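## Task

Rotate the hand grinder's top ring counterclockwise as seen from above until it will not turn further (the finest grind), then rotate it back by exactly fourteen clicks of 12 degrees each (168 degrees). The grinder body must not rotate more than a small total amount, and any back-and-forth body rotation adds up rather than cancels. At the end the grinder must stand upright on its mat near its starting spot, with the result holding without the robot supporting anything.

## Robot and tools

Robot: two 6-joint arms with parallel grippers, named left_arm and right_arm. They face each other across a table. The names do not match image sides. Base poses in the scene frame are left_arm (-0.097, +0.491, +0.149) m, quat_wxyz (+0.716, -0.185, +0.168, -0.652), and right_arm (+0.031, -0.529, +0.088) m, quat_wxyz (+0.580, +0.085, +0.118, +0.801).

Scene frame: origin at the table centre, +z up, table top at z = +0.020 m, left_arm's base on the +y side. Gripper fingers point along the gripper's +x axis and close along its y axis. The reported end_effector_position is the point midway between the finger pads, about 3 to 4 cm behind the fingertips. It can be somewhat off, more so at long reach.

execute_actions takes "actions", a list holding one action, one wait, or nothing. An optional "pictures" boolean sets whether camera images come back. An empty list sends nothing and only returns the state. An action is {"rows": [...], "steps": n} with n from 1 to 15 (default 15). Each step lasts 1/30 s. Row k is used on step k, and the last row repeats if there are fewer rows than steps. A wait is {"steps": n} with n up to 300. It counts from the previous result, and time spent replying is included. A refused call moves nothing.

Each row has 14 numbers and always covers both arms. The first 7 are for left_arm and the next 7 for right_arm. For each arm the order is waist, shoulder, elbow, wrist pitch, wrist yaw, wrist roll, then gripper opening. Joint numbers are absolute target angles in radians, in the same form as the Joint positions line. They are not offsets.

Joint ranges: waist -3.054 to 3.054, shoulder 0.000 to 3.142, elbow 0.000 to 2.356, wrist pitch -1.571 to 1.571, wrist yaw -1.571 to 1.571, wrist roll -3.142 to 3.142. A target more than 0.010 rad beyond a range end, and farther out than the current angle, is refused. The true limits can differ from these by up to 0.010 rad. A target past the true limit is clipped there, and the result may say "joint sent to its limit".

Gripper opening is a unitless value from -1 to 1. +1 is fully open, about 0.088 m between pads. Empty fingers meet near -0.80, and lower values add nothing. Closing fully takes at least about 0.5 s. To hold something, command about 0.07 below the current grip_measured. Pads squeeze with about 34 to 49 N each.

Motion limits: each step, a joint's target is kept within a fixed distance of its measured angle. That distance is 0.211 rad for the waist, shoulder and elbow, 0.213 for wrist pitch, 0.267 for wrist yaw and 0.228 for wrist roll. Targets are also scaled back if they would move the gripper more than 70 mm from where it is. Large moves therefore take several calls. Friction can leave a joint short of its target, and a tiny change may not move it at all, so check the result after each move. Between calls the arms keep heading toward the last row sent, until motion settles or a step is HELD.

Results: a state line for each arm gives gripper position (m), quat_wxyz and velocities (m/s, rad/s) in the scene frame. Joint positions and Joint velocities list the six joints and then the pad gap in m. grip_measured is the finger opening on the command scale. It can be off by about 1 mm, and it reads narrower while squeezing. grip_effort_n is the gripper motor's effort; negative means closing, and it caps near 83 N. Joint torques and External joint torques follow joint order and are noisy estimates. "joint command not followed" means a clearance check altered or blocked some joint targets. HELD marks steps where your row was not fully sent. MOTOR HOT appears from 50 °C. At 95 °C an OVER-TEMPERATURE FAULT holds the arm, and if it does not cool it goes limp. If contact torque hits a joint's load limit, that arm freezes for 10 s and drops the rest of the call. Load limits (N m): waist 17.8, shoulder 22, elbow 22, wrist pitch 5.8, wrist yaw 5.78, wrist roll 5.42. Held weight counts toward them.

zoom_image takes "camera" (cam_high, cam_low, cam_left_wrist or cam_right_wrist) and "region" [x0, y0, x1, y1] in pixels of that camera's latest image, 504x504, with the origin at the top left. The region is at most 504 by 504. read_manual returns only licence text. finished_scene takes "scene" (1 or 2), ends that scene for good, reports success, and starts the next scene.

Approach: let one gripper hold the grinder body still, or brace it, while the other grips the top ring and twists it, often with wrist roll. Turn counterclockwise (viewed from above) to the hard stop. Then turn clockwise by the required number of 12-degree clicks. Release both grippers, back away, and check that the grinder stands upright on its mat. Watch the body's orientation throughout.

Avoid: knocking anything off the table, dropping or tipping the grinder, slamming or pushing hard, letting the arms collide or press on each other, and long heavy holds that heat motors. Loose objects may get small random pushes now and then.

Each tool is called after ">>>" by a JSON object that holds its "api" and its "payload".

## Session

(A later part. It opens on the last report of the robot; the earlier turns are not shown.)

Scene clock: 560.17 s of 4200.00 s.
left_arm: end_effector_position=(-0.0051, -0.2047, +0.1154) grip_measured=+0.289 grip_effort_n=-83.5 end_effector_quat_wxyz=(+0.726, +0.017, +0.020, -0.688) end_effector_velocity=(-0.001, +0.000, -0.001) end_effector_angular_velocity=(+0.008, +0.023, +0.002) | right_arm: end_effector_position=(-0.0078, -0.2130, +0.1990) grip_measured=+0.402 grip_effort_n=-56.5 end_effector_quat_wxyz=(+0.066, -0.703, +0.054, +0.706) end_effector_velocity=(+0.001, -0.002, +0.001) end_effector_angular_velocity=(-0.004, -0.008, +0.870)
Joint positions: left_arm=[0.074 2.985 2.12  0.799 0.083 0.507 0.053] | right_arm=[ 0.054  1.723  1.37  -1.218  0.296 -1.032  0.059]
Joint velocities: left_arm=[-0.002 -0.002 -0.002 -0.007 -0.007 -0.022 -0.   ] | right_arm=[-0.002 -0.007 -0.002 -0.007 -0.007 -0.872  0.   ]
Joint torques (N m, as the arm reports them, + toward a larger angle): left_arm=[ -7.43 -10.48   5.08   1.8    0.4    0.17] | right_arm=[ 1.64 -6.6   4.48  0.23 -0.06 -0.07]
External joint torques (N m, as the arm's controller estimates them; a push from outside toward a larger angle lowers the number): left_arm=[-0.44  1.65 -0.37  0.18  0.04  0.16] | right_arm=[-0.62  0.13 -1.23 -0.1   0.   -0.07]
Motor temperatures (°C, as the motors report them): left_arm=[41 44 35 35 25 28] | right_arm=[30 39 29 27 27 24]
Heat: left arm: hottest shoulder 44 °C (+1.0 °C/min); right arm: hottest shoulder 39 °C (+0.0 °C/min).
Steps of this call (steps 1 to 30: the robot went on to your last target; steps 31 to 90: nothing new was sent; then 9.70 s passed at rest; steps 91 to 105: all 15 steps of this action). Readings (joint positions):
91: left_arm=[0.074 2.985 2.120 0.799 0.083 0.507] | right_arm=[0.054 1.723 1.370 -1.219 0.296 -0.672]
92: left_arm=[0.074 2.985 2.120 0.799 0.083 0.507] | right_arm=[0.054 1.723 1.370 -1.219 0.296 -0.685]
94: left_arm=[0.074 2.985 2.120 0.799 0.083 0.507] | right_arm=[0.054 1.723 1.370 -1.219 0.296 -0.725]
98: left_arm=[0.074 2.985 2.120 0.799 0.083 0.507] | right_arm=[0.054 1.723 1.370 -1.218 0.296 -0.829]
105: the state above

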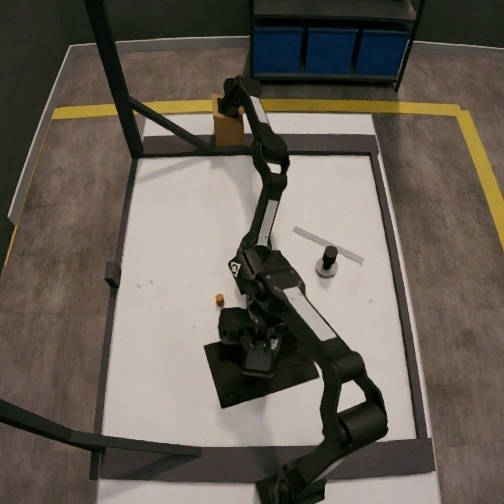

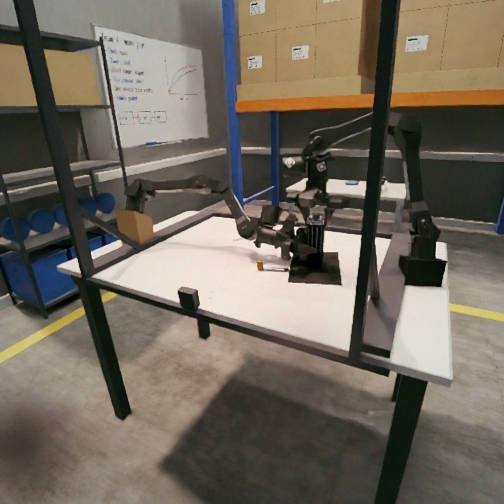

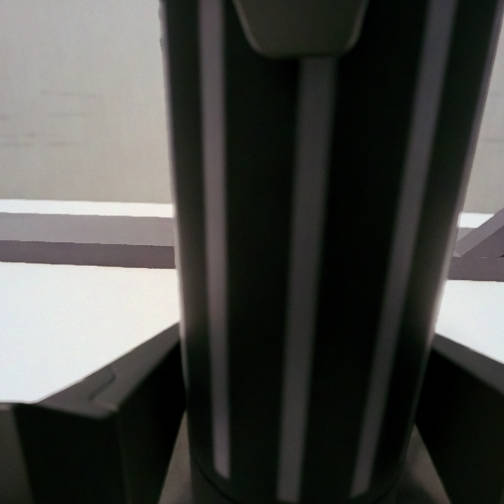

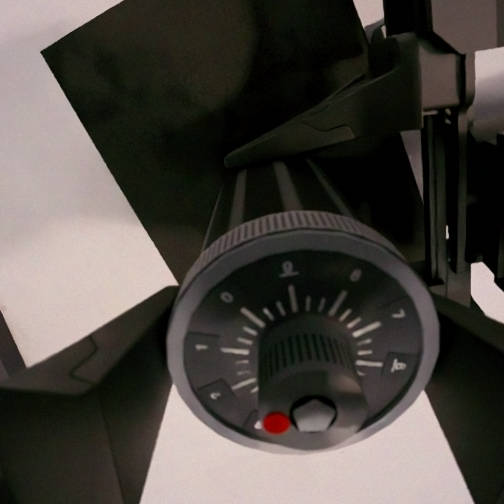

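>>> {"api": "execute_actions", "payload": {"actions": [{"rows": [[0.071,3.008,2.126,0.797,0.084,0.512,0.12,0.052,1.716,1.356,-1.218,0.296,-1.15,0.391],[0.071,3.008,2.126,0.797,0.084,0.512,0.12,0.052,1.716,1.356,-1.218,0.296,-1.18,0.391],[0.071,3.008,2.126,0.797,0.084,0.512,0.12,0.052,1.716,1.356,-1.218,0.296,-1.21,0.391],[0.071,3.008,2.126,0.797,0.084,0.512,0.12,0.052,1.716,1.356,-1.218,0.296,-1.24,0.391],[0.071,3.008,2.126,0.797,0.084,0.512,0.12,0.052,1.716,1.356,-1.218,0.296,-1.27,0.391],[0.071,3.008,2.126,0.797,0.084,0.512,0.12,0.052,1.716,1.356,-1.218,0.296,-1.30,0.391],[0.071,3.008,2.126,0.797,0.084,0.512,0.12,0.052,1.716,1.356,-1.218,0.296,-1.33,0.391],[0.071,3.008,2.126,0.797,0.084,0.512,0.12,0.052,1.716,1.356,-1.218,0.296,-1.36,0.391],[0.071,3.008,2.126,0.797,0.084,0.512,0.12,0.052,1.716,1.356,-1.218,0.296,-1.39,0.391],[0.071,3.008,2.126,0.797,0.084,0.512,0.12,0.052,1.716,1.356,-1.218,0.296,-1.42,0.391],[0.071,3.008,2.126,0.797,0.084,0.512,0.12,0.052,1.716,1.356,-1.218,0.296,-1.45,0.391],[0.071,3.008,2.126,0.797,0.084,0.512,0.12,0.052,1.716,1.356,-1.218,0.296,-1.48,0.391],[0.071,3.008,2.126,0.797,0.084,0.512,0.12,0.052,1.716,1.356,-1.218,0.296,-1.51,0.391],[0.071,3.008,2.126,0.797,0.084,0.512,0.12,0.052,1.716,1.356,-1.218,0.296,-1.54,0.391],[0.071,3.008,2.126,0.797,0.084,0.512,0.12,0.052,1.716,1.356,-1.218,0.296,-1.57,0.391]], "steps": 15}]}}

Scene clock: 572.07 s of 4200.00 s.
left_arm: end_effector_position=(-0.0051, -0.2047, +0.1154) grip_measured=+0.289 grip_effort_n=-83.5 end_effector_quat_wxyz=(+0.726, +0.016, +0.020, -0.688) end_effector_velocity=(-0.003, +0.000, -0.003) end_effector_angular_velocity=(+0.021, +0.010, -0.006) | right_arm: end_effector_position=(-0.0080, -0.2130, +0.1990) grip_measured=+0.402 grip_effort_n=-56.5 end_effector_quat_wxyz=(+0.093, +0.700, +0.105, -0.700) end_effector_velocity=(+0.002, -0.002, -0.002) end_effector_angular_velocity=(-0.013, -0.012, +0.883)
Joint positions: left_arm=[0.074 2.985 2.12  0.799 0.083 0.507 0.053] | right_arm=[ 0.055  1.723  1.37  -1.218  0.295 -1.483  0.059]
Joint velocities: left_arm=[-0.002 -0.002 -0.002 -0.022 -0.007 -0.007 -0.   ] | right_arm=[-0.007  0.002 -0.002 -0.007 -0.007 -0.886 -0.   ]
Joint torques (N m, as the arm reports them, + toward a larger angle): left_arm=[ -7.4  -10.5    5.07   1.8    0.4    0.17] | right_arm=[ 1.76 -6.62  4.52  0.25 -0.11 -0.1 ]
External joint torques (N m, as the arm's controller estimates them; a push from outside toward a larger angle lowers the number): left_arm=[-0.29  1.53 -0.33  0.2   0.04  0.15] | right_arm=[-0.4   0.02 -1.13 -0.05 -0.06 -0.07]
Motor temperatures (°C, as the motors report them): left_arm=[42 45 35 35 25 28] | right_arm=[30 39 29 27 27 25]
Heat: left arm: hottest shoulder 45 °C (+1.0 °C/min); right arm: hottest shoulder 39 °C (+0.0 °C/min).
Steps of this call (steps 1 to 30: the robot went on to your last target; steps 31 to 90: nothing new was sent; then 8.40 s passed at rest; steps 91 to 105: all 15 steps of this action). Readings (joint positions):
91: left_arm=[0.074 2.985 2.120 0.799 0.083 0.507] | right_arm=[0.054 1.723 1.370 -1.218 0.296 -1.121]
92: left_arm=[0.074 2.985 2.120 0.799 0.083 0.507] | right_arm=[0.054 1.723 1.370 -1.218 0.296 -1.135]
94: left_arm=[0.074 2.985 2.120 0.799 0.083 0.507] | right_arm=[0.055 1.723 1.370 -1.218 0.296 -1.175]
98: left_arm=[0.074 2.985 2.120 0.799 0.083 0.507] | right_arm=[0.055 1.723 1.370 -1.218 0.296 -1.278]
105: the state above

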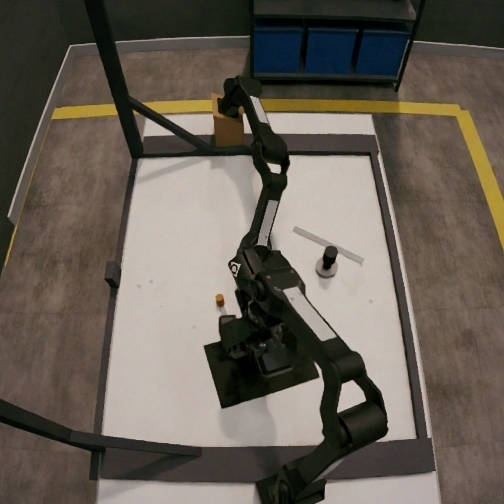

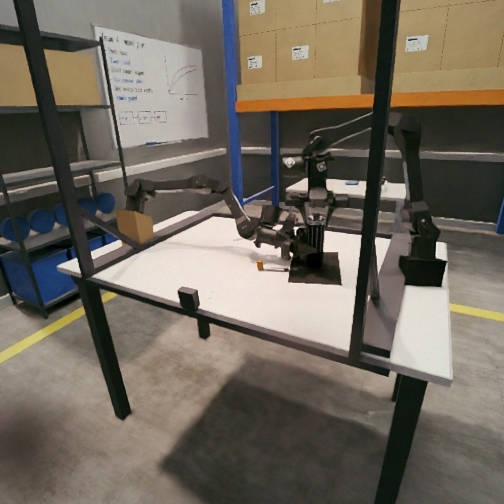

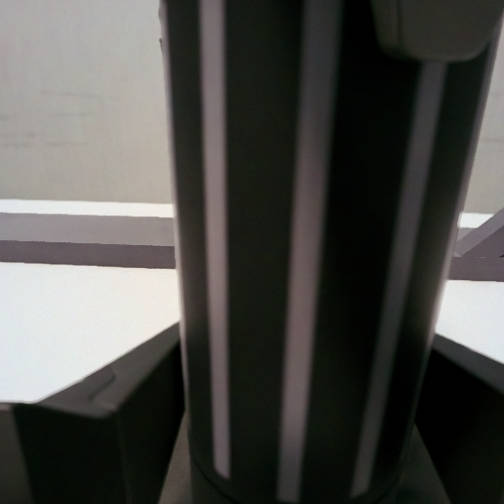

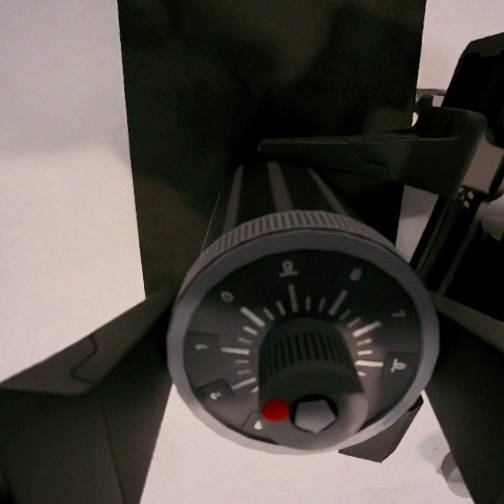

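>>> {"api": "execute_actions", "payload": {"actions": [{"rows": [[0.071,3.008,2.126,0.797,0.084,0.512,0.12,0.052,1.716,1.356,-1.218,0.296,-1.595,0.391],[0.071,3.008,2.126,0.797,0.084,0.512,0.12,0.052,1.716,1.356,-1.218,0.296,-1.62,0.391],[0.071,3.008,2.126,0.797,0.084,0.512,0.12,0.052,1.716,1.356,-1.218,0.296,-1.645,0.391],[0.071,3.008,2.126,0.797,0.084,0.512,0.12,0.052,1.716,1.356,-1.218,0.296,-1.67,0.391],[0.071,3.008,2.126,0.797,0.084,0.512,0.12,0.052,1.716,1.356,-1.218,0.296,-1.695,0.391],[0.071,3.008,2.126,0.797,0.084,0.512,0.12,0.052,1.716,1.356,-1.218,0.296,-1.72,0.391],[0.071,3.008,2.126,0.797,0.084,0.512,0.12,0.052,1.716,1.356,-1.218,0.296,-1.745,0.391],[0.071,3.008,2.126,0.797,0.084,0.512,0.12,0.052,1.716,1.356,-1.218,0.296,-1.77,0.391],[0.071,3.008,2.126,0.797,0.084,0.512,0.12,0.052,1.716,1.356,-1.218,0.296,-1.795,0.391],[0.071,3.008,2.126,0.797,0.084,0.512,0.12,0.052,1.716,1.356,-1.218,0.296,-1.82,0.391],[0.071,3.008,2.126,0.797,0.084,0.512,0.12,0.052,1.716,1.356,-1.218,0.296,-1.845,0.391],[0.071,3.008,2.126,0.797,0.084,0.512,0.12,0.052,1.716,1.356,-1.218,0.296,-1.87,0.391],[0.071,3.008,2.126,0.797,0.084,0.512,0.12,0.052,1.716,1.356,-1.218,0.296,-1.895,0.391],[0.071,3.008,2.126,0.797,0.084,0.512,0.12,0.052,1.716,1.356,-1.218,0.296,-1.92,0.391],[0.071,3.008,2.126,0.797,0.084,0.512,0.12,0.052,1.716,1.356,-1.218,0.296,-1.945,0.391]], "steps": 15}]}}

Scene clock: 584.47 s of 4200.00 s.
left_arm: end_effector_position=(-0.0053, -0.2047, +0.1156) grip_measured=+0.289 grip_effort_n=-83.5 end_effector_quat_wxyz=(+0.726, +0.016, +0.020, -0.688) end_effector_velocity=(+0.001, +0.000, -0.002) end_effector_angular_velocity=(+0.016, -0.007, +0.013) | right_arm: end_effector_position=(-0.0081, -0.2131, +0.1990) grip_measured=+0.402 grip_effort_n=-57.0 end_effector_quat_wxyz=(+0.227, +0.668, +0.238, -0.667) end_effector_velocity=(+0.002, -0.005, -0.000) end_effector_angular_velocity=(-0.021, -0.012, +0.729)
Joint positions: left_arm=[0.073 2.985 2.12  0.799 0.083 0.507 0.053] | right_arm=[ 0.055  1.723  1.37  -1.218  0.295 -1.872  0.059]
Joint velocities: left_arm=[-0.002 -0.002 -0.002 -0.007 -0.022  0.007 -0.   ] | right_arm=[-0.002 -0.002 -0.002 -0.022 -0.007 -0.725 -0.   ]
Joint torques (N m, as the arm reports them, + toward a larger angle): left_arm=[ -7.43 -10.52   5.09   1.8    0.39   0.16] | right_arm=[ 1.63 -6.52  4.6   0.16  0.01 -0.13]
External joint torques (N m, as the arm's controller estimates them; a push from outside toward a larger angle lowers the number): left_arm=[-0.46  1.35 -0.23  0.22  0.04  0.15] | right_arm=[-0.59  0.09 -0.97 -0.1   0.06 -0.12]
Motor temperatures (°C, as the motors report them): left_arm=[42 45 35 35 25 28] | right_arm=[30 39 29 27 27 25]
Heat: left arm: hottest shoulder 45 °C (+1.0 °C/min); right arm: hottest shoulder 39 °C (+0.0 °C/min).
Steps of this call (steps 1 to 30: the robot went on to your last target; steps 31 to 90: nothing new was sent; then 8.90 s passed at rest; steps 91 to 105: all 15 steps of this action). Readings (joint positions):
91: left_arm=[0.074 2.985 2.120 0.799 0.083 0.507] | right_arm=[0.055 1.723 1.370 -1.218 0.295 -1.571]
92: left_arm=[0.074 2.985 2.120 0.799 0.083 0.507] | right_arm=[0.055 1.723 1.370 -1.218 0.295 -1.582]
94: left_arm=[0.074 2.985 2.120 0.799 0.083 0.507] | right_arm=[0.055 1.723 1.370 -1.218 0.295 -1.615]
98: left_arm=[0.073 2.985 2.120 0.799 0.083 0.507] | right_arm=[0.055 1.723 1.370 -1.218 0.295 -1.701]
105: the state above

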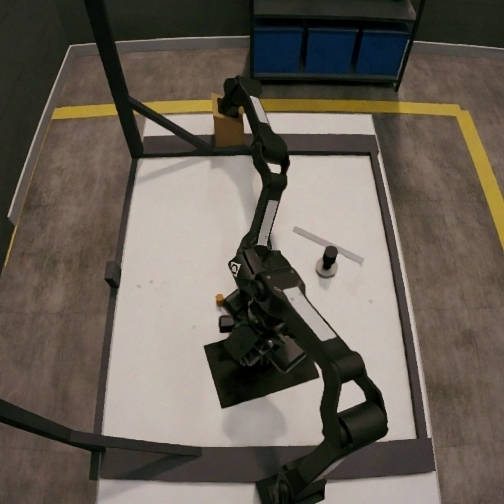

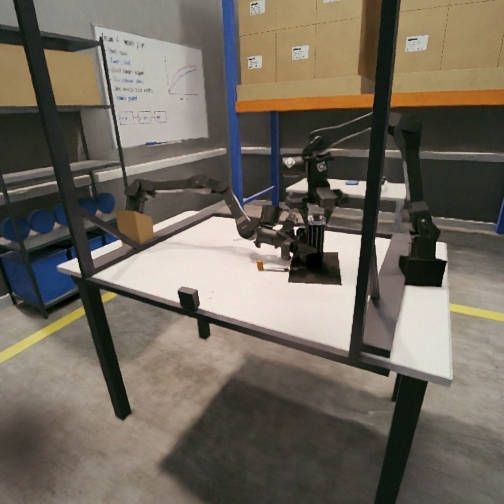

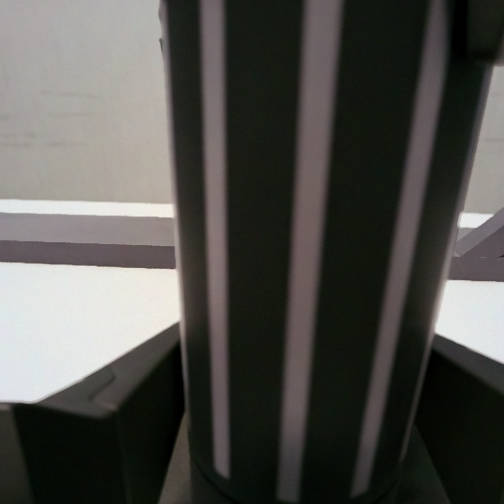

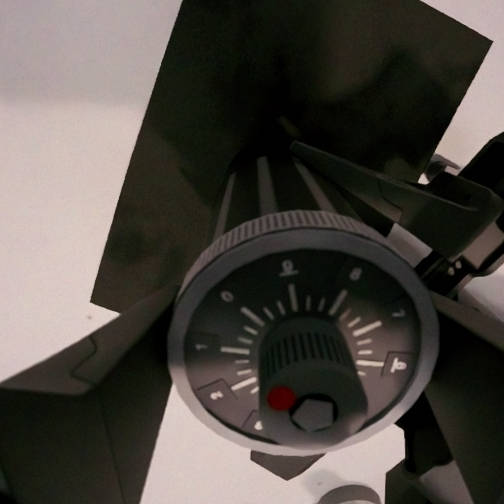

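>>> {"api": "execute_actions", "payload": {"actions": [{"rows": [[0.071,3.008,2.126,0.797,0.084,0.512,0.12,0.052,1.716,1.356,-1.218,0.296,-1.96,0.391],[0.071,3.008,2.126,0.797,0.084,0.512,0.12,0.052,1.716,1.356,-1.218,0.296,-1.975,0.391],[0.071,3.008,2.126,0.797,0.084,0.512,0.12,0.052,1.716,1.356,-1.218,0.296,-1.99,0.391],[0.071,3.008,2.126,0.797,0.084,0.512,0.12,0.052,1.716,1.356,-1.218,0.296,-2.005,0.391],[0.071,3.008,2.126,0.797,0.084,0.512,0.12,0.052,1.716,1.356,-1.218,0.296,-2.02,0.391],[0.071,3.008,2.126,0.797,0.084,0.512,0.12,0.052,1.716,1.356,-1.218,0.296,-2.035,0.391],[0.071,3.008,2.126,0.797,0.084,0.512,0.12,0.052,1.716,1.356,-1.218,0.296,-2.05,0.391],[0.071,3.008,2.126,0.797,0.084,0.512,0.12,0.052,1.716,1.356,-1.218,0.296,-2.065,0.391],[0.071,3.008,2.126,0.797,0.084,0.512,0.12,0.052,1.716,1.356,-1.218,0.296,-2.08,0.391],[0.071,3.008,2.126,0.797,0.084,0.512,0.12,0.052,1.716,1.356,-1.218,0.296,-2.095,0.391],[0.071,3.008,2.126,0.797,0.084,0.512,0.12,0.052,1.716,1.356,-1.218,0.296,-2.11,0.391],[0.071,3.008,2.126,0.797,0.084,0.512,0.12,0.052,1.716,1.356,-1.218,0.296,-2.125,0.391]], "steps": 15}]}}

Scene clock: 593.17 s of 4200.00 s.
left_arm: end_effector_position=(-0.0053, -0.2047, +0.1156) grip_measured=+0.289 grip_effort_n=-83.5 end_effector_quat_wxyz=(+0.726, +0.016, +0.020, -0.688) end_effector_velocity=(-0.004, +0.000, -0.006) end_effector_angular_velocity=(+0.025, +0.011, -0.008) | right_arm: end_effector_position=(-0.0080, -0.2134, +0.1989) grip_measured=+0.402 grip_effort_n=-57.0 end_effector_quat_wxyz=(+0.304, +0.638, +0.314, -0.635) end_effector_velocity=(+0.001, -0.006, -0.001) end_effector_angular_velocity=(-0.029, +0.010, +0.153)
Joint positions: left_arm=[0.073 2.985 2.12  0.799 0.083 0.507 0.053] | right_arm=[ 0.055  1.723  1.369 -1.219  0.295 -2.105  0.059]
Joint velocities: left_arm=[-0.002  0.002 -0.002 -0.022 -0.007 -0.007 -0.   ] | right_arm=[-0.007 -0.002 -0.002 -0.022 -0.022 -0.154 -0.   ]
Joint torques (N m, as the arm reports them, + toward a larger angle): left_arm=[ -7.34 -10.53   5.12   1.8    0.39   0.16] | right_arm=[ 1.67 -6.69  4.33  0.23  0.   -0.14]
External joint torques (N m, as the arm's controller estimates them; a push from outside toward a larger angle lowers the number): left_arm=[-0.23  1.35 -0.2   0.22  0.03  0.15] | right_arm=[-0.54 -0.03 -1.27 -0.01  0.04 -0.13]
Motor temperatures (°C, as the motors report them): left_arm=[42 45 35 35 25 28] | right_arm=[30 39 29 27 27 25]
Heat: left arm: hottest shoulder 45 °C (+1.0 °C/min); right arm: hottest shoulder 39 °C (+0.0 °C/min).
Steps of this call (steps 1 to 30: the robot went on to your last target; steps 31 to 90: nothing new was sent; then 5.20 s passed at rest; steps 91 to 105: all 15 steps of this action). Readings (joint positions):
91: left_arm=[0.073 2.985 2.120 0.799 0.083 0.507] | right_arm=[0.055 1.723 1.369 -1.218 0.295 -1.943]
92: left_arm=[0.073 2.985 2.120 0.799 0.083 0.507] | right_arm=[0.055 1.723 1.369 -1.218 0.295 -1.950]
94: left_arm=[0.073 2.985 2.120 0.799 0.083 0.507] | right_arm=[0.055 1.723 1.369 -1.219 0.295 -1.969]
98: left_arm=[0.073 2.985 2.120 0.799 0.083 0.507] | right_arm=[0.055 1.723 1.369 -1.219 0.295 -2.022]
105: the state above

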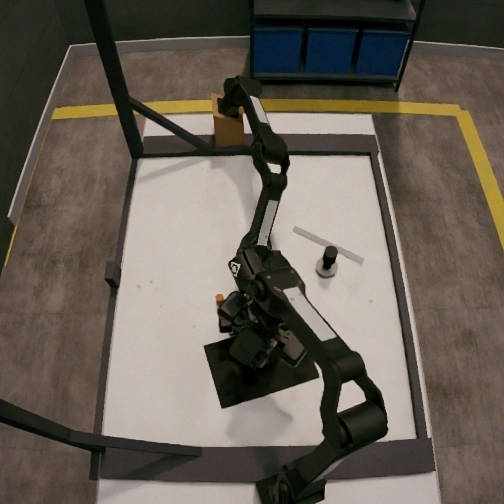

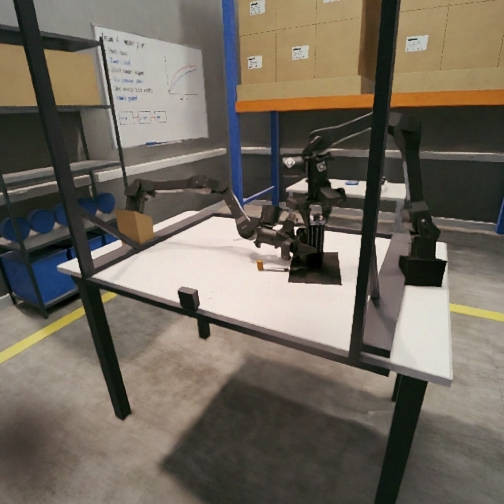

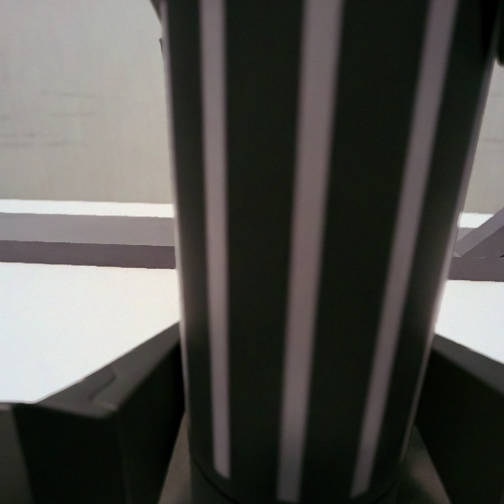

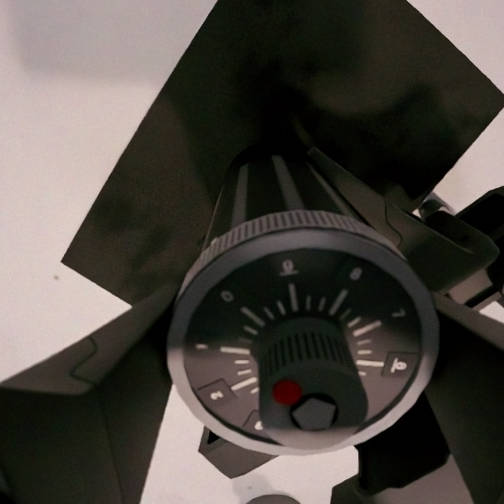

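>>> {"api": "execute_actions", "payload": {"actions": [{"rows": [[0.071,3.008,2.126,0.797,0.084,0.512,0.12,0.052,1.716,1.356,-1.218,0.296,-2.135,0.391],[0.071,3.008,2.126,0.797,0.084,0.512,0.12,0.052,1.716,1.356,-1.218,0.296,-2.145,0.391],[0.071,3.008,2.126,0.797,0.084,0.512,0.12,0.052,1.716,1.356,-1.218,0.296,-2.155,0.391],[0.071,3.008,2.126,0.797,0.084,0.512,0.12,0.052,1.716,1.356,-1.218,0.296,-2.165,0.391],[0.071,3.008,2.126,0.797,0.084,0.512,0.12,0.052,1.716,1.356,-1.218,0.296,-2.175,0.391],[0.071,3.008,2.126,0.797,0.084,0.512,0.12,0.052,1.716,1.356,-1.218,0.296,-2.185,0.391],[0.071,3.008,2.126,0.797,0.084,0.512,0.12,0.052,1.716,1.356,-1.218,0.296,-2.195,0.391],[0.071,3.008,2.126,0.797,0.084,0.512,0.12,0.052,1.716,1.356,-1.218,0.296,-2.205,0.391],[0.071,3.008,2.126,0.797,0.084,0.512,0.12,0.052,1.716,1.356,-1.218,0.296,-2.215,0.391],[0.071,3.008,2.126,0.797,0.084,0.512,0.12,0.052,1.716,1.356,-1.218,0.296,-2.225,0.391],[0.071,3.008,2.126,0.797,0.084,0.512,0.12,0.052,1.716,1.356,-1.218,0.296,-2.235,0.391],[0.071,3.008,2.126,0.797,0.084,0.512,0.12,0.052,1.716,1.356,-1.218,0.296,-2.245,0.391]], "steps": 15}]}}

Scene clock: 599.50 s of 4200.00 s.
left_arm: end_effector_position=(-0.0053, -0.2047, +0.1156) grip_measured=+0.289 grip_effort_n=-83.5 end_effector_quat_wxyz=(+0.726, +0.016, +0.020, -0.688) end_effector_velocity=(+0.002, +0.001, -0.002) end_effector_angular_velocity=(+0.002, +0.007, +0.010) | right_arm: end_effector_position=(-0.0080, -0.2135, +0.1989) grip_measured=+0.402 grip_effort_n=-57.0 end_effector_quat_wxyz=(+0.343, +0.617, +0.353, -0.614) end_effector_velocity=(-0.000, +0.002, +0.002) end_effector_angular_velocity=(+0.014, -0.004, +0.094)
Joint positions: left_arm=[0.073 2.985 2.12  0.799 0.083 0.507 0.053] | right_arm=[ 0.055  1.723  1.369 -1.219  0.295 -2.231  0.059]
Joint velocities: left_arm=[ 0.002  0.002 -0.002  0.007 -0.007 -0.007 -0.   ] | right_arm=[ 0.002 -0.002  0.002  0.007  0.007 -0.095 -0.   ]
Joint torques (N m, as the arm reports them, + toward a larger angle): left_arm=[ -7.36 -10.53   5.13   1.8    0.38   0.17] | right_arm=[ 1.67 -6.54  4.43  0.28 -0.01 -0.11]
External joint torques (N m, as the arm's controller estimates them; a push from outside toward a larger angle lowers the number): left_arm=[-0.59  1.45 -0.25  0.21  0.04  0.16] | right_arm=[-0.62  0.14 -1.27 -0.01  0.03 -0.11]
Motor temperatures (°C, as the motors report them): left_arm=[42 45 35 35 25 28] | right_arm=[30 39 29 27 27 25]
Heat: left arm: hottest shoulder 45 °C (+1.0 °C/min); right arm: hottest shoulder 39 °C (+0.0 °C/min).
Steps of this call (steps 1 to 30: the robot went on to your last target; steps 31 to 90: nothing new was sent; then 2.83 s passed at rest; steps 91 to 105: all 15 steps of this action). Readings (joint positions):
91: left_arm=[0.073 2.985 2.120 0.799 0.083 0.507] | right_arm=[0.055 1.723 1.369 -1.219 0.295 -2.122]
92: left_arm=[0.073 2.985 2.120 0.799 0.083 0.507] | right_arm=[0.055 1.723 1.369 -1.219 0.295 -2.126]
94: left_arm=[0.073 2.985 2.120 0.799 0.083 0.507] | right_arm=[0.055 1.723 1.369 -1.219 0.295 -2.140]
98: left_arm=[0.073 2.985 2.120 0.799 0.083 0.507] | right_arm=[0.055 1.723 1.369 -1.219 0.295 -2.175]
105: the state above

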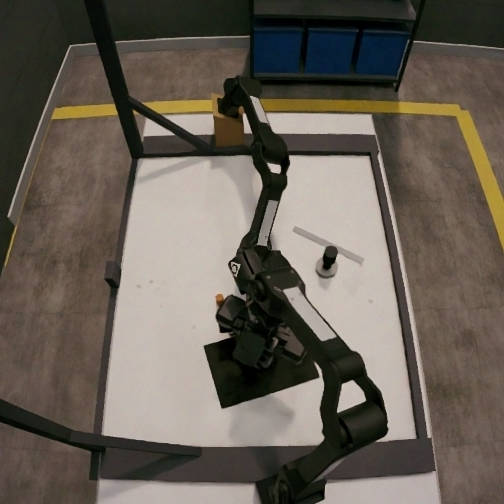

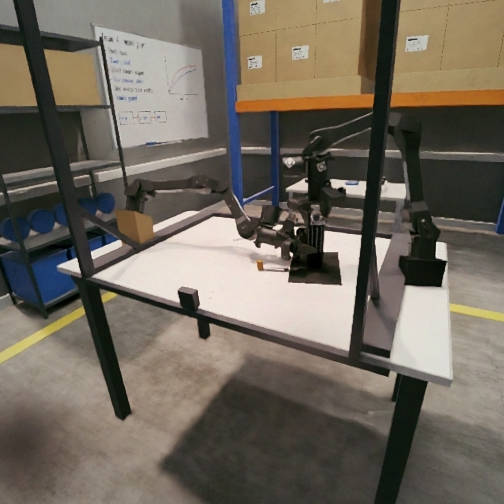

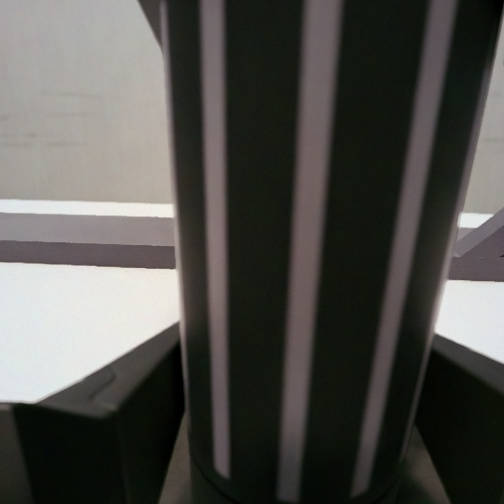

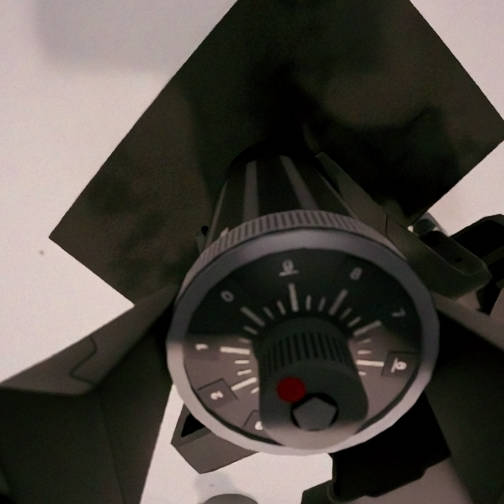

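>>> {"api": "execute_actions", "payload": {"actions": [{"rows": [[0.071,3.008,2.126,0.797,0.084,0.512,0.12,0.052,1.716,1.356,-1.218,0.296,-2.255,0.391],[0.071,3.008,2.126,0.797,0.084,0.512,0.12,0.052,1.716,1.356,-1.218,0.296,-2.265,0.391],[0.071,3.008,2.126,0.797,0.084,0.512,0.12,0.052,1.716,1.356,-1.218,0.296,-2.275,0.391],[0.071,3.008,2.126,0.797,0.084,0.512,0.12,0.052,1.716,1.356,-1.218,0.296,-2.285,0.391],[0.071,3.008,2.126,0.797,0.084,0.512,0.12,0.052,1.716,1.356,-1.218,0.296,-2.295,0.391],[0.071,3.008,2.126,0.797,0.084,0.512,0.12,0.052,1.716,1.356,-1.218,0.296,-2.305,0.391],[0.071,3.008,2.126,0.797,0.084,0.512,0.12,0.052,1.716,1.356,-1.218,0.296,-2.315,0.391],[0.071,3.008,2.126,0.797,0.084,0.512,0.12,0.052,1.716,1.356,-1.218,0.296,-2.325,0.391],[0.071,3.008,2.126,0.797,0.084,0.512,0.12,0.052,1.716,1.356,-1.218,0.296,-2.335,0.391],[0.071,3.008,2.126,0.797,0.084,0.512,0.12,0.052,1.716,1.356,-1.218,0.296,-2.345,0.391]], "steps": 15}]}}

Scene clock: 606.20 s of 4200.00 s.
left_arm: end_effector_position=(-0.0053, -0.2047, +0.1156) grip_measured=+0.289 grip_effort_n=-83.5 end_effector_quat_wxyz=(+0.726, +0.016, +0.020, -0.688) end_effector_velocity=(+0.000, +0.001, -0.005) end_effector_angular_velocity=(+0.023, +0.011, -0.002) | right_arm: end_effector_position=(-0.0080, -0.2135, +0.1989) grip_measured=+0.402 grip_effort_n=-57.0 end_effector_quat_wxyz=(+0.375, +0.598, +0.384, -0.595) end_effector_velocity=(+0.001, -0.002, -0.000) end_effector_angular_velocity=(-0.010, +0.003, +0.066)
Joint positions: left_arm=[0.073 2.985 2.12  0.799 0.083 0.507 0.053] | right_arm=[ 0.055  1.723  1.369 -1.22   0.295 -2.335  0.059]
Joint velocities: left_arm=[ 0.002 -0.002 -0.002 -0.022 -0.007 -0.007 -0.   ] | right_arm=[-0.002 -0.002 -0.002 -0.007 -0.007 -0.066 -0.   ]
Joint torques (N m, as the arm reports them, + toward a larger angle): left_arm=[ -7.38 -10.5    5.1    1.8    0.39   0.16] | right_arm=[ 1.83 -6.73  4.46  0.28 -0.02 -0.13]
External joint torques (N m, as the arm's controller estimates them; a push from outside toward a larger angle lowers the number): left_arm=[-0.61  1.48 -0.27  0.2   0.05  0.15] | right_arm=[-0.4  -0.09 -1.16  0.02  0.02 -0.13]
Motor temperatures (°C, as the motors report them): left_arm=[42 45 36 35 25 28] | right_arm=[30 39 29 27 27 25]
Heat: left arm: hottest shoulder 45 °C (+1.0 °C/min); right arm: hottest shoulder 39 °C (+0.0 °C/min).
Steps of this call (steps 1 to 30: the robot went on to your last target; steps 31 to 90: nothing new was sent; then 3.20 s passed at rest; steps 91 to 105: all 15 steps of this action). Readings (joint positions):
91: left_arm=[0.073 2.985 2.120 0.799 0.083 0.507] | right_arm=[0.055 1.723 1.369 -1.219 0.295 -2.244]
92: left_arm=[0.073 2.985 2.120 0.799 0.083 0.507] | right_arm=[0.055 1.723 1.369 -1.219 0.295 -2.248]
94: left_arm=[0.073 2.985 2.120 0.799 0.083 0.507] | right_arm=[0.055 1.723 1.369 -1.219 0.295 -2.261]
98: left_arm=[0.073 2.985 2.120 0.799 0.083 0.507] | right_arm=[0.055 1.723 1.369 -1.219 0.295 -2.296]
105: the state above

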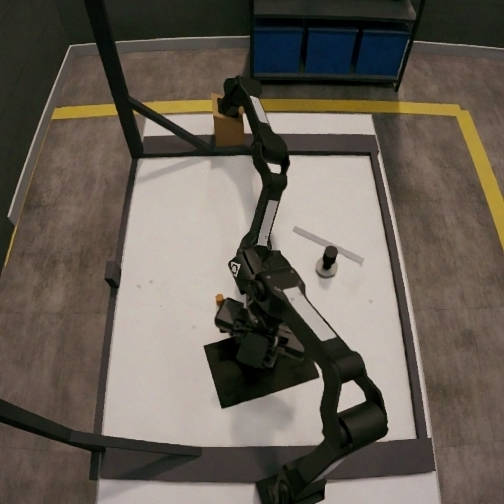

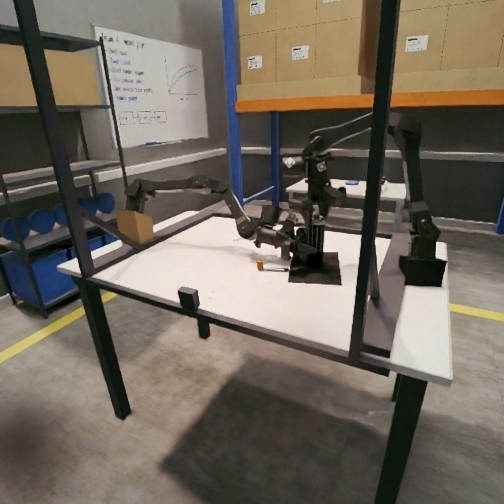

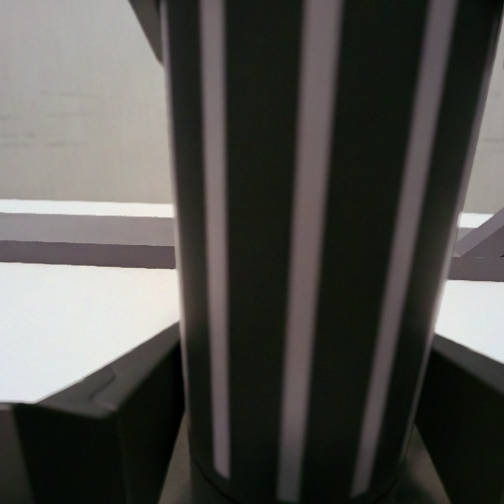

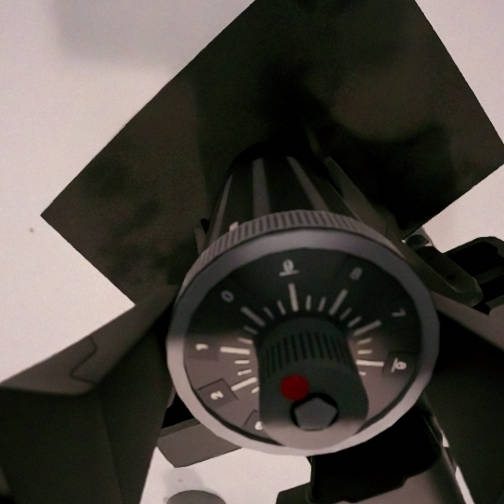

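>>> {"api": "execute_actions", "payload": {"actions": [{"rows": [[0.071,3.008,2.126,0.797,0.084,0.512,0.12,0.052,1.716,1.356,-1.218,0.296,-2.355,0.391],[0.071,3.008,2.126,0.797,0.084,0.512,0.12,0.052,1.716,1.356,-1.218,0.296,-2.365,0.391],[0.071,3.008,2.126,0.797,0.084,0.512,0.12,0.052,1.716,1.356,-1.218,0.296,-2.375,0.391],[0.071,3.008,2.126,0.797,0.084,0.512,0.12,0.052,1.716,1.356,-1.218,0.296,-2.385,0.391],[0.071,3.008,2.126,0.797,0.084,0.512,0.12,0.052,1.716,1.356,-1.218,0.296,-2.395,0.391],[0.071,3.008,2.126,0.797,0.084,0.512,0.12,0.052,1.716,1.356,-1.218,0.296,-2.405,0.391],[0.071,3.008,2.126,0.797,0.084,0.512,0.12,0.052,1.716,1.356,-1.218,0.296,-2.415,0.391],[0.071,3.008,2.126,0.797,0.084,0.512,0.12,0.052,1.716,1.356,-1.218,0.296,-2.425,0.391],[0.071,3.008,2.126,0.797,0.084,0.512,0.12,0.052,1.716,1.356,-1.218,0.296,-2.435,0.391],[0.071,3.008,2.126,0.797,0.084,0.512,0.12,0.052,1.716,1.356,-1.218,0.296,-2.445,0.391]], "steps": 15}]}}

Scene clock: 616.73 s of 4200.00 s.
left_arm: end_effector_position=(-0.0053, -0.2047, +0.1156) grip_measured=+0.289 grip_effort_n=-83.5 end_effector_quat_wxyz=(+0.726, +0.016, +0.020, -0.688) end_effector_velocity=(+0.002, +0.000, -0.002) end_effector_angular_velocity=(+0.011, +0.008, +0.005) | right_arm: end_effector_position=(-0.0080, -0.2135, +0.1989) grip_measured=+0.402 grip_effort_n=-57.0 end_effector_quat_wxyz=(+0.405, +0.579, +0.414, -0.575) end_effector_velocity=(-0.001, +0.001, -0.000) end_effector_angular_velocity=(+0.003, +0.008, +0.062)
Joint positions: left_arm=[0.073 2.985 2.12  0.799 0.083 0.507 0.053] | right_arm=[ 0.055  1.723  1.369 -1.22   0.295 -2.435  0.059]
Joint velocities: left_arm=[ 0.002 -0.002 -0.002 -0.007 -0.007 -0.007  0.   ] | right_arm=[-0.002 -0.002 -0.002  0.007 -0.007 -0.066  0.   ]
Joint torques (N m, as the arm reports them, + toward a larger angle): left_arm=[ -7.41 -10.51   5.16   1.8    0.39   0.17] | right_arm=[ 1.67 -6.67  4.47  0.31  0.01 -0.04]
External joint torques (N m, as the arm's controller estimates them; a push from outside toward a larger angle lowers the number): left_arm=[-0.53  1.52 -0.25  0.2   0.04  0.16] | right_arm=[-0.56 -0.04 -1.17  0.04  0.05 -0.04]
Motor temperatures (°C, as the motors report them): left_arm=[42 45 36 35 25 28] | right_arm=[30 39 29 27 27 25]
Heat: left arm: hottest shoulder 45 °C (+1.0 °C/min); right arm: hottest shoulder 39 °C (+0.0 °C/min).
Steps of this call (steps 1 to 15: the robot went on to your last target; steps 16 to 90: nothing new was sent; then 7.03 s passed at rest; steps 91 to 105: all 15 steps of this action). Readings (joint positions):
91: left_arm=[0.073 2.985 2.120 0.799 0.083 0.507] | right_arm=[0.055 1.723 1.369 -1.220 0.295 -2.342]
92: left_arm=[0.073 2.985 2.120 0.799 0.083 0.507] | right_arm=[0.055 1.723 1.369 -1.220 0.295 -2.347]
94: left_arm=[0.073 2.985 2.120 0.799 0.083 0.507] | right_arm=[0.055 1.723 1.369 -1.220 0.295 -2.360]
98: left_arm=[0.073 2.985 2.120 0.799 0.083 0.507] | right_arm=[0.055 1.723 1.369 -1.220 0.295 -2.395]
105: the state above

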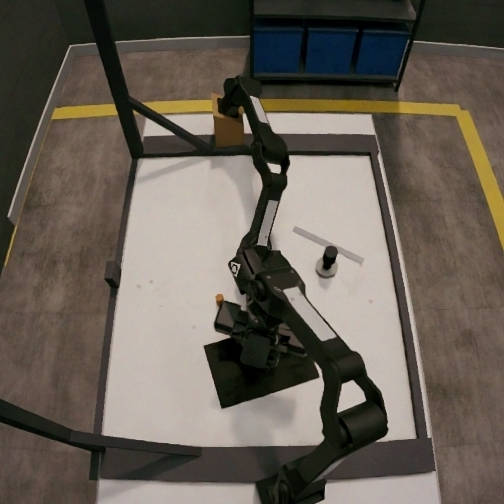

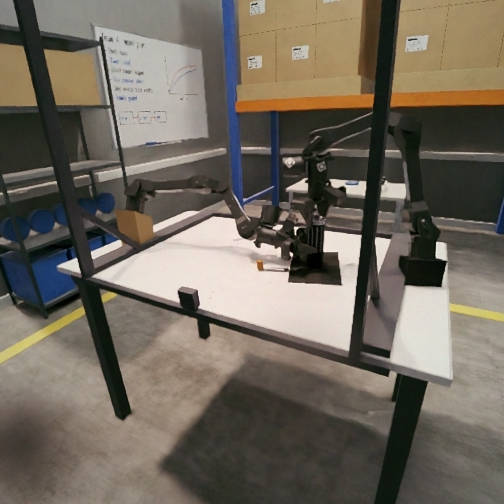

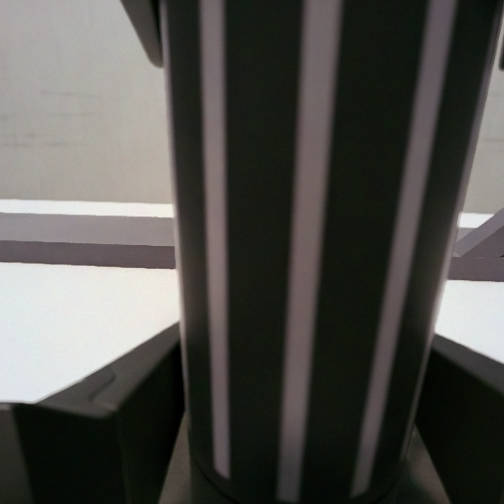

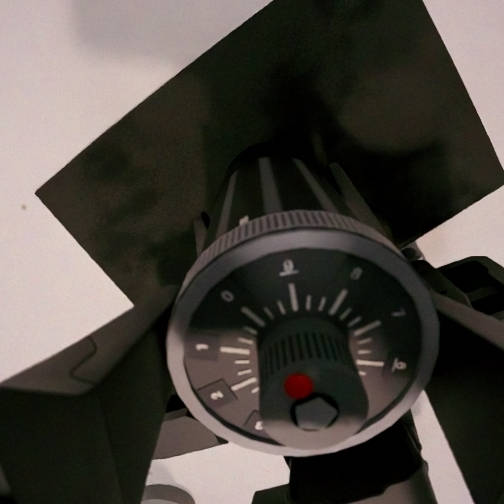

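>>> {"api": "execute_actions", "payload": {"actions": [{"rows": [[0.071,3.008,2.126,0.797,0.084,0.512,0.12,0.052,1.716,1.356,-1.218,0.296,-2.457,0.391],[0.071,3.008,2.126,0.797,0.084,0.512,0.12,0.052,1.716,1.356,-1.218,0.296,-2.469,0.391],[0.071,3.008,2.126,0.797,0.084,0.512,0.12,0.052,1.716,1.356,-1.218,0.296,-2.481,0.391],[0.071,3.008,2.126,0.797,0.084,0.512,0.12,0.052,1.716,1.356,-1.218,0.296,-2.493,0.391],[0.071,3.008,2.126,0.797,0.084,0.512,0.12,0.052,1.716,1.356,-1.218,0.296,-2.505,0.391],[0.071,3.008,2.126,0.797,0.084,0.512,0.12,0.052,1.716,1.356,-1.218,0.296,-2.517,0.391],[0.071,3.008,2.126,0.797,0.084,0.512,0.12,0.052,1.716,1.356,-1.218,0.296,-2.529,0.391],[0.071,3.008,2.126,0.797,0.084,0.512,0.12,0.052,1.716,1.356,-1.218,0.296,-2.541,0.391],[0.071,3.008,2.126,0.797,0.084,0.512,0.12,0.052,1.716,1.356,-1.218,0.296,-2.553,0.391],[0.071,3.008,2.126,0.797,0.084,0.512,0.12,0.052,1.716,1.356,-1.218,0.296,-2.565,0.391],[0.071,3.008,2.126,0.797,0.084,0.512,0.12,0.052,1.716,1.356,-1.218,0.296,-2.577,0.391],[0.071,3.008,2.126,0.797,0.084,0.512,0.12,0.052,1.716,1.356,-1.218,0.296,-2.59,0.391]], "steps": 15}]}}

Scene clock: 624.37 s of 4200.00 s.
left_arm: end_effector_position=(-0.0053, -0.2047, +0.1156) grip_measured=+0.289 grip_effort_n=-83.5 end_effector_quat_wxyz=(+0.726, +0.016, +0.020, -0.688) end_effector_velocity=(-0.004, -0.000, +0.001) end_effector_angular_velocity=(-0.002, +0.006, +0.002) | right_arm: end_effector_position=(-0.0078, -0.2136, +0.1989) grip_measured=+0.402 grip_effort_n=-57.0 end_effector_quat_wxyz=(+0.444, +0.550, +0.452, -0.545) end_effector_velocity=(+0.003, -0.003, -0.000) end_effector_angular_velocity=(-0.017, -0.017, +0.143)
Joint positions: left_arm=[0.073 2.985 2.12  0.799 0.083 0.507 0.053] | right_arm=[ 0.055  1.723  1.369 -1.22   0.296 -2.572  0.059]
Joint velocities: left_arm=[-0.007  0.002 -0.002  0.007 -0.007 -0.007 -0.   ] | right_arm=[-0.002  0.002  0.002 -0.022  0.007 -0.139 -0.   ]
Joint torques (N m, as the arm reports them, + toward a larger angle): left_arm=[ -7.36 -10.55   5.1    1.8    0.39   0.18] | right_arm=[ 1.69 -6.64  4.41  0.29  0.01 -0.1 ]
External joint torques (N m, as the arm's controller estimates them; a push from outside toward a larger angle lowers the number): left_arm=[-0.38  1.46 -0.3   0.19  0.04  0.17] | right_arm=[-0.52 -0.02 -1.18  0.06  0.03 -0.1 ]
Motor temperatures (°C, as the motors report them): left_arm=[42 45 36 35 25 28] | right_arm=[30 39 29 27 27 25]
Heat: left arm: hottest shoulder 45 °C (+1.0 °C/min); right arm: hottest shoulder 39 °C (+0.0 °C/min).
Steps of this call (steps 1 to 15: the robot went on to your last target; steps 16 to 90: nothing new was sent; then 4.13 s passed at rest; steps 91 to 105: all 15 steps of this action). Readings (joint positions):
91: left_arm=[0.073 2.985 2.120 0.799 0.083 0.507] | right_arm=[0.055 1.723 1.369 -1.220 0.295 -2.443]
92: left_arm=[0.073 2.985 2.120 0.799 0.083 0.507] | right_arm=[0.055 1.723 1.369 -1.220 0.295 -2.449]
94: left_arm=[0.073 2.985 2.120 0.799 0.083 0.507] | right_arm=[0.055 1.723 1.369 -1.220 0.295 -2.464]
98: left_arm=[0.073 2.985 2.120 0.799 0.083 0.507] | right_arm=[0.055 1.723 1.369 -1.220 0.295 -2.506]
105: the state above

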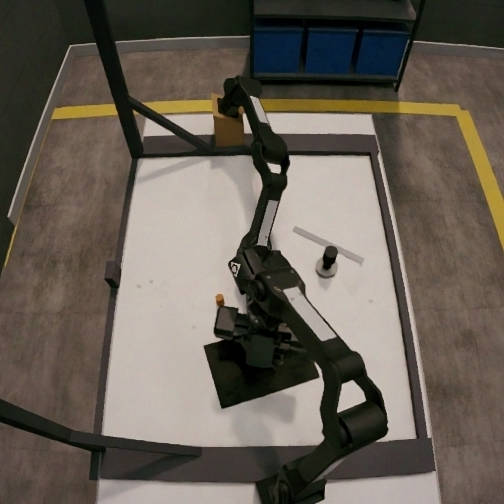

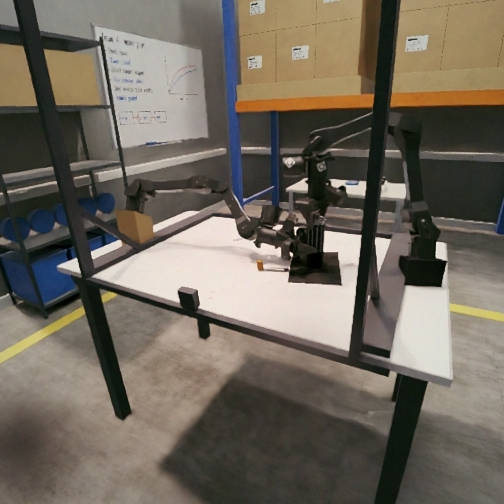

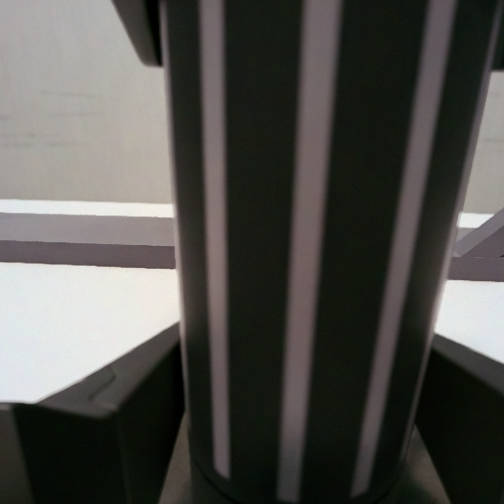

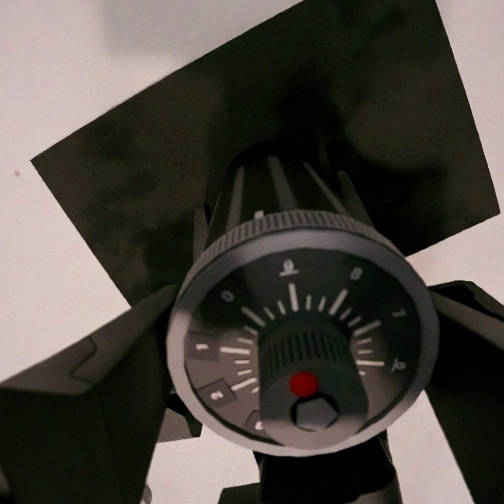

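>>> {"api": "execute_actions", "payload": {"actions": [{"rows": [[0.071,3.008,2.126,0.797,0.084,0.512,0.12,0.052,1.716,1.356,-1.218,0.296,-2.603,0.391],[0.071,3.008,2.126,0.797,0.084,0.512,0.12,0.052,1.716,1.356,-1.218,0.296,-2.616,0.391],[0.071,3.008,2.126,0.797,0.084,0.512,0.12,0.052,1.716,1.356,-1.218,0.296,-2.629,0.391],[0.071,3.008,2.126,0.797,0.084,0.512,0.12,0.052,1.716,1.356,-1.218,0.296,-2.642,0.391],[0.071,3.008,2.126,0.797,0.084,0.512,0.12,0.052,1.716,1.356,-1.218,0.296,-2.655,0.391],[0.071,3.008,2.126,0.797,0.084,0.512,0.12,0.052,1.716,1.356,-1.218,0.296,-2.668,0.391],[0.071,3.008,2.126,0.797,0.084,0.512,0.12,0.052,1.716,1.356,-1.218,0.296,-2.681,0.391],[0.071,3.008,2.126,0.797,0.084,0.512,0.12,0.052,1.716,1.356,-1.218,0.296,-2.694,0.391],[0.071,3.008,2.126,0.797,0.084,0.512,0.12,0.052,1.716,1.356,-1.218,0.296,-2.707,0.391],[0.071,3.008,2.126,0.797,0.084,0.512,0.12,0.052,1.716,1.356,-1.218,0.296,-2.72,0.391],[0.071,3.008,2.126,0.797,0.084,0.512,0.12,0.052,1.716,1.356,-1.218,0.296,-2.733,0.391],[0.071,3.008,2.126,0.797,0.084,0.512,0.12,0.052,1.716,1.356,-1.218,0.296,-2.746,0.391]], "steps": 15}]}}

Scene clock: 632.93 s of 4200.00 s.
left_arm: end_effector_position=(-0.0053, -0.2047, +0.1156) grip_measured=+0.289 grip_effort_n=-83.5 end_effector_quat_wxyz=(+0.726, +0.016, +0.020, -0.688) end_effector_velocity=(+0.004, +0.000, +0.001) end_effector_angular_velocity=(-0.002, +0.006, +0.012) | right_arm: end_effector_position=(-0.0077, -0.2135, +0.1989) grip_measured=+0.402 grip_effort_n=-57.0 end_effector_quat_wxyz=(+0.485, +0.514, +0.493, -0.507) end_effector_velocity=(+0.004, -0.004, -0.000) end_effector_angular_velocity=(-0.018, -0.017, +0.128)
Joint positions: left_arm=[0.073 2.985 2.12  0.799 0.083 0.507 0.053] | right_arm=[ 0.055  1.723  1.369 -1.22   0.297 -2.729  0.059]
Joint velocities: left_arm=[ 0.002 -0.002 -0.002  0.007 -0.007 -0.007  0.   ] | right_arm=[-0.002 -0.002 -0.002 -0.022  0.007 -0.125 -0.   ]
Joint torques (N m, as the arm reports them, + toward a larger angle): left_arm=[ -7.38 -10.47   5.12   1.79   0.4    0.17] | right_arm=[ 1.65 -6.45  4.47  0.31 -0.08 -0.13]
External joint torques (N m, as the arm's controller estimates them; a push from outside toward a larger angle lowers the number): left_arm=[-0.52  1.61 -0.31  0.17  0.05  0.15] | right_arm=[-0.55  0.19 -1.15  0.07 -0.08 -0.11]
Motor temperatures (°C, as the motors report them): left_arm=[42 45 36 35 25 28] | right_arm=[30 39 29 27 27 25]
Heat: left arm: hottest shoulder 45 °C (+0.0 °C/min); right arm: hottest shoulder 39 °C (+0.0 °C/min).
Steps of this call (steps 1 to 30: the robot went on to your last target; steps 31 to 90: nothing new was sent; then 5.07 s passed at rest; steps 91 to 105: all 15 steps of this action). Readings (joint positions):
91: left_arm=[0.073 2.985 2.120 0.799 0.083 0.507] | right_arm=[0.055 1.723 1.369 -1.220 0.296 -2.588]
92: left_arm=[0.073 2.985 2.120 0.799 0.083 0.507] | right_arm=[0.055 1.723 1.369 -1.220 0.296 -2.594]
94: left_arm=[0.073 2.985 2.120 0.799 0.083 0.507] | right_arm=[0.055 1.723 1.369 -1.220 0.296 -2.611]
98: left_arm=[0.073 2.985 2.120 0.799 0.083 0.507] | right_arm=[0.055 1.723 1.369 -1.220 0.296 -2.656]
105: the state above

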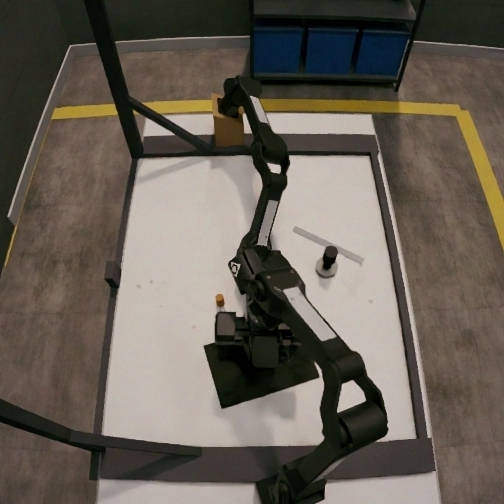

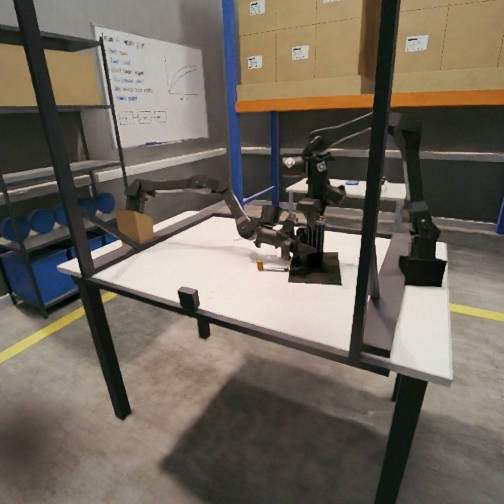

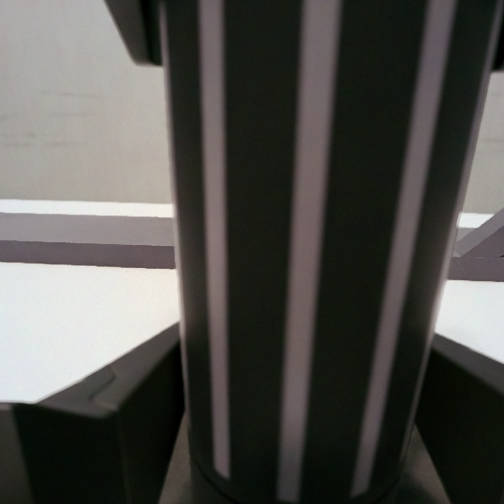

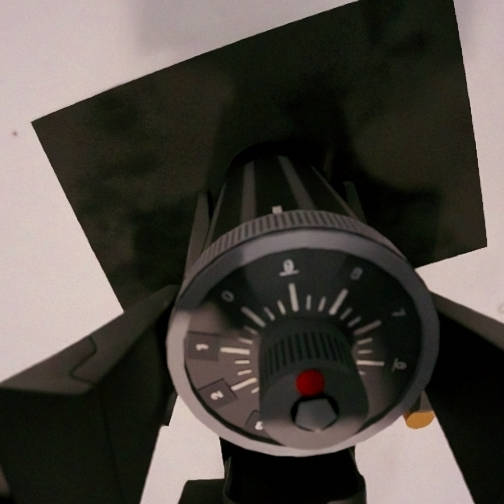

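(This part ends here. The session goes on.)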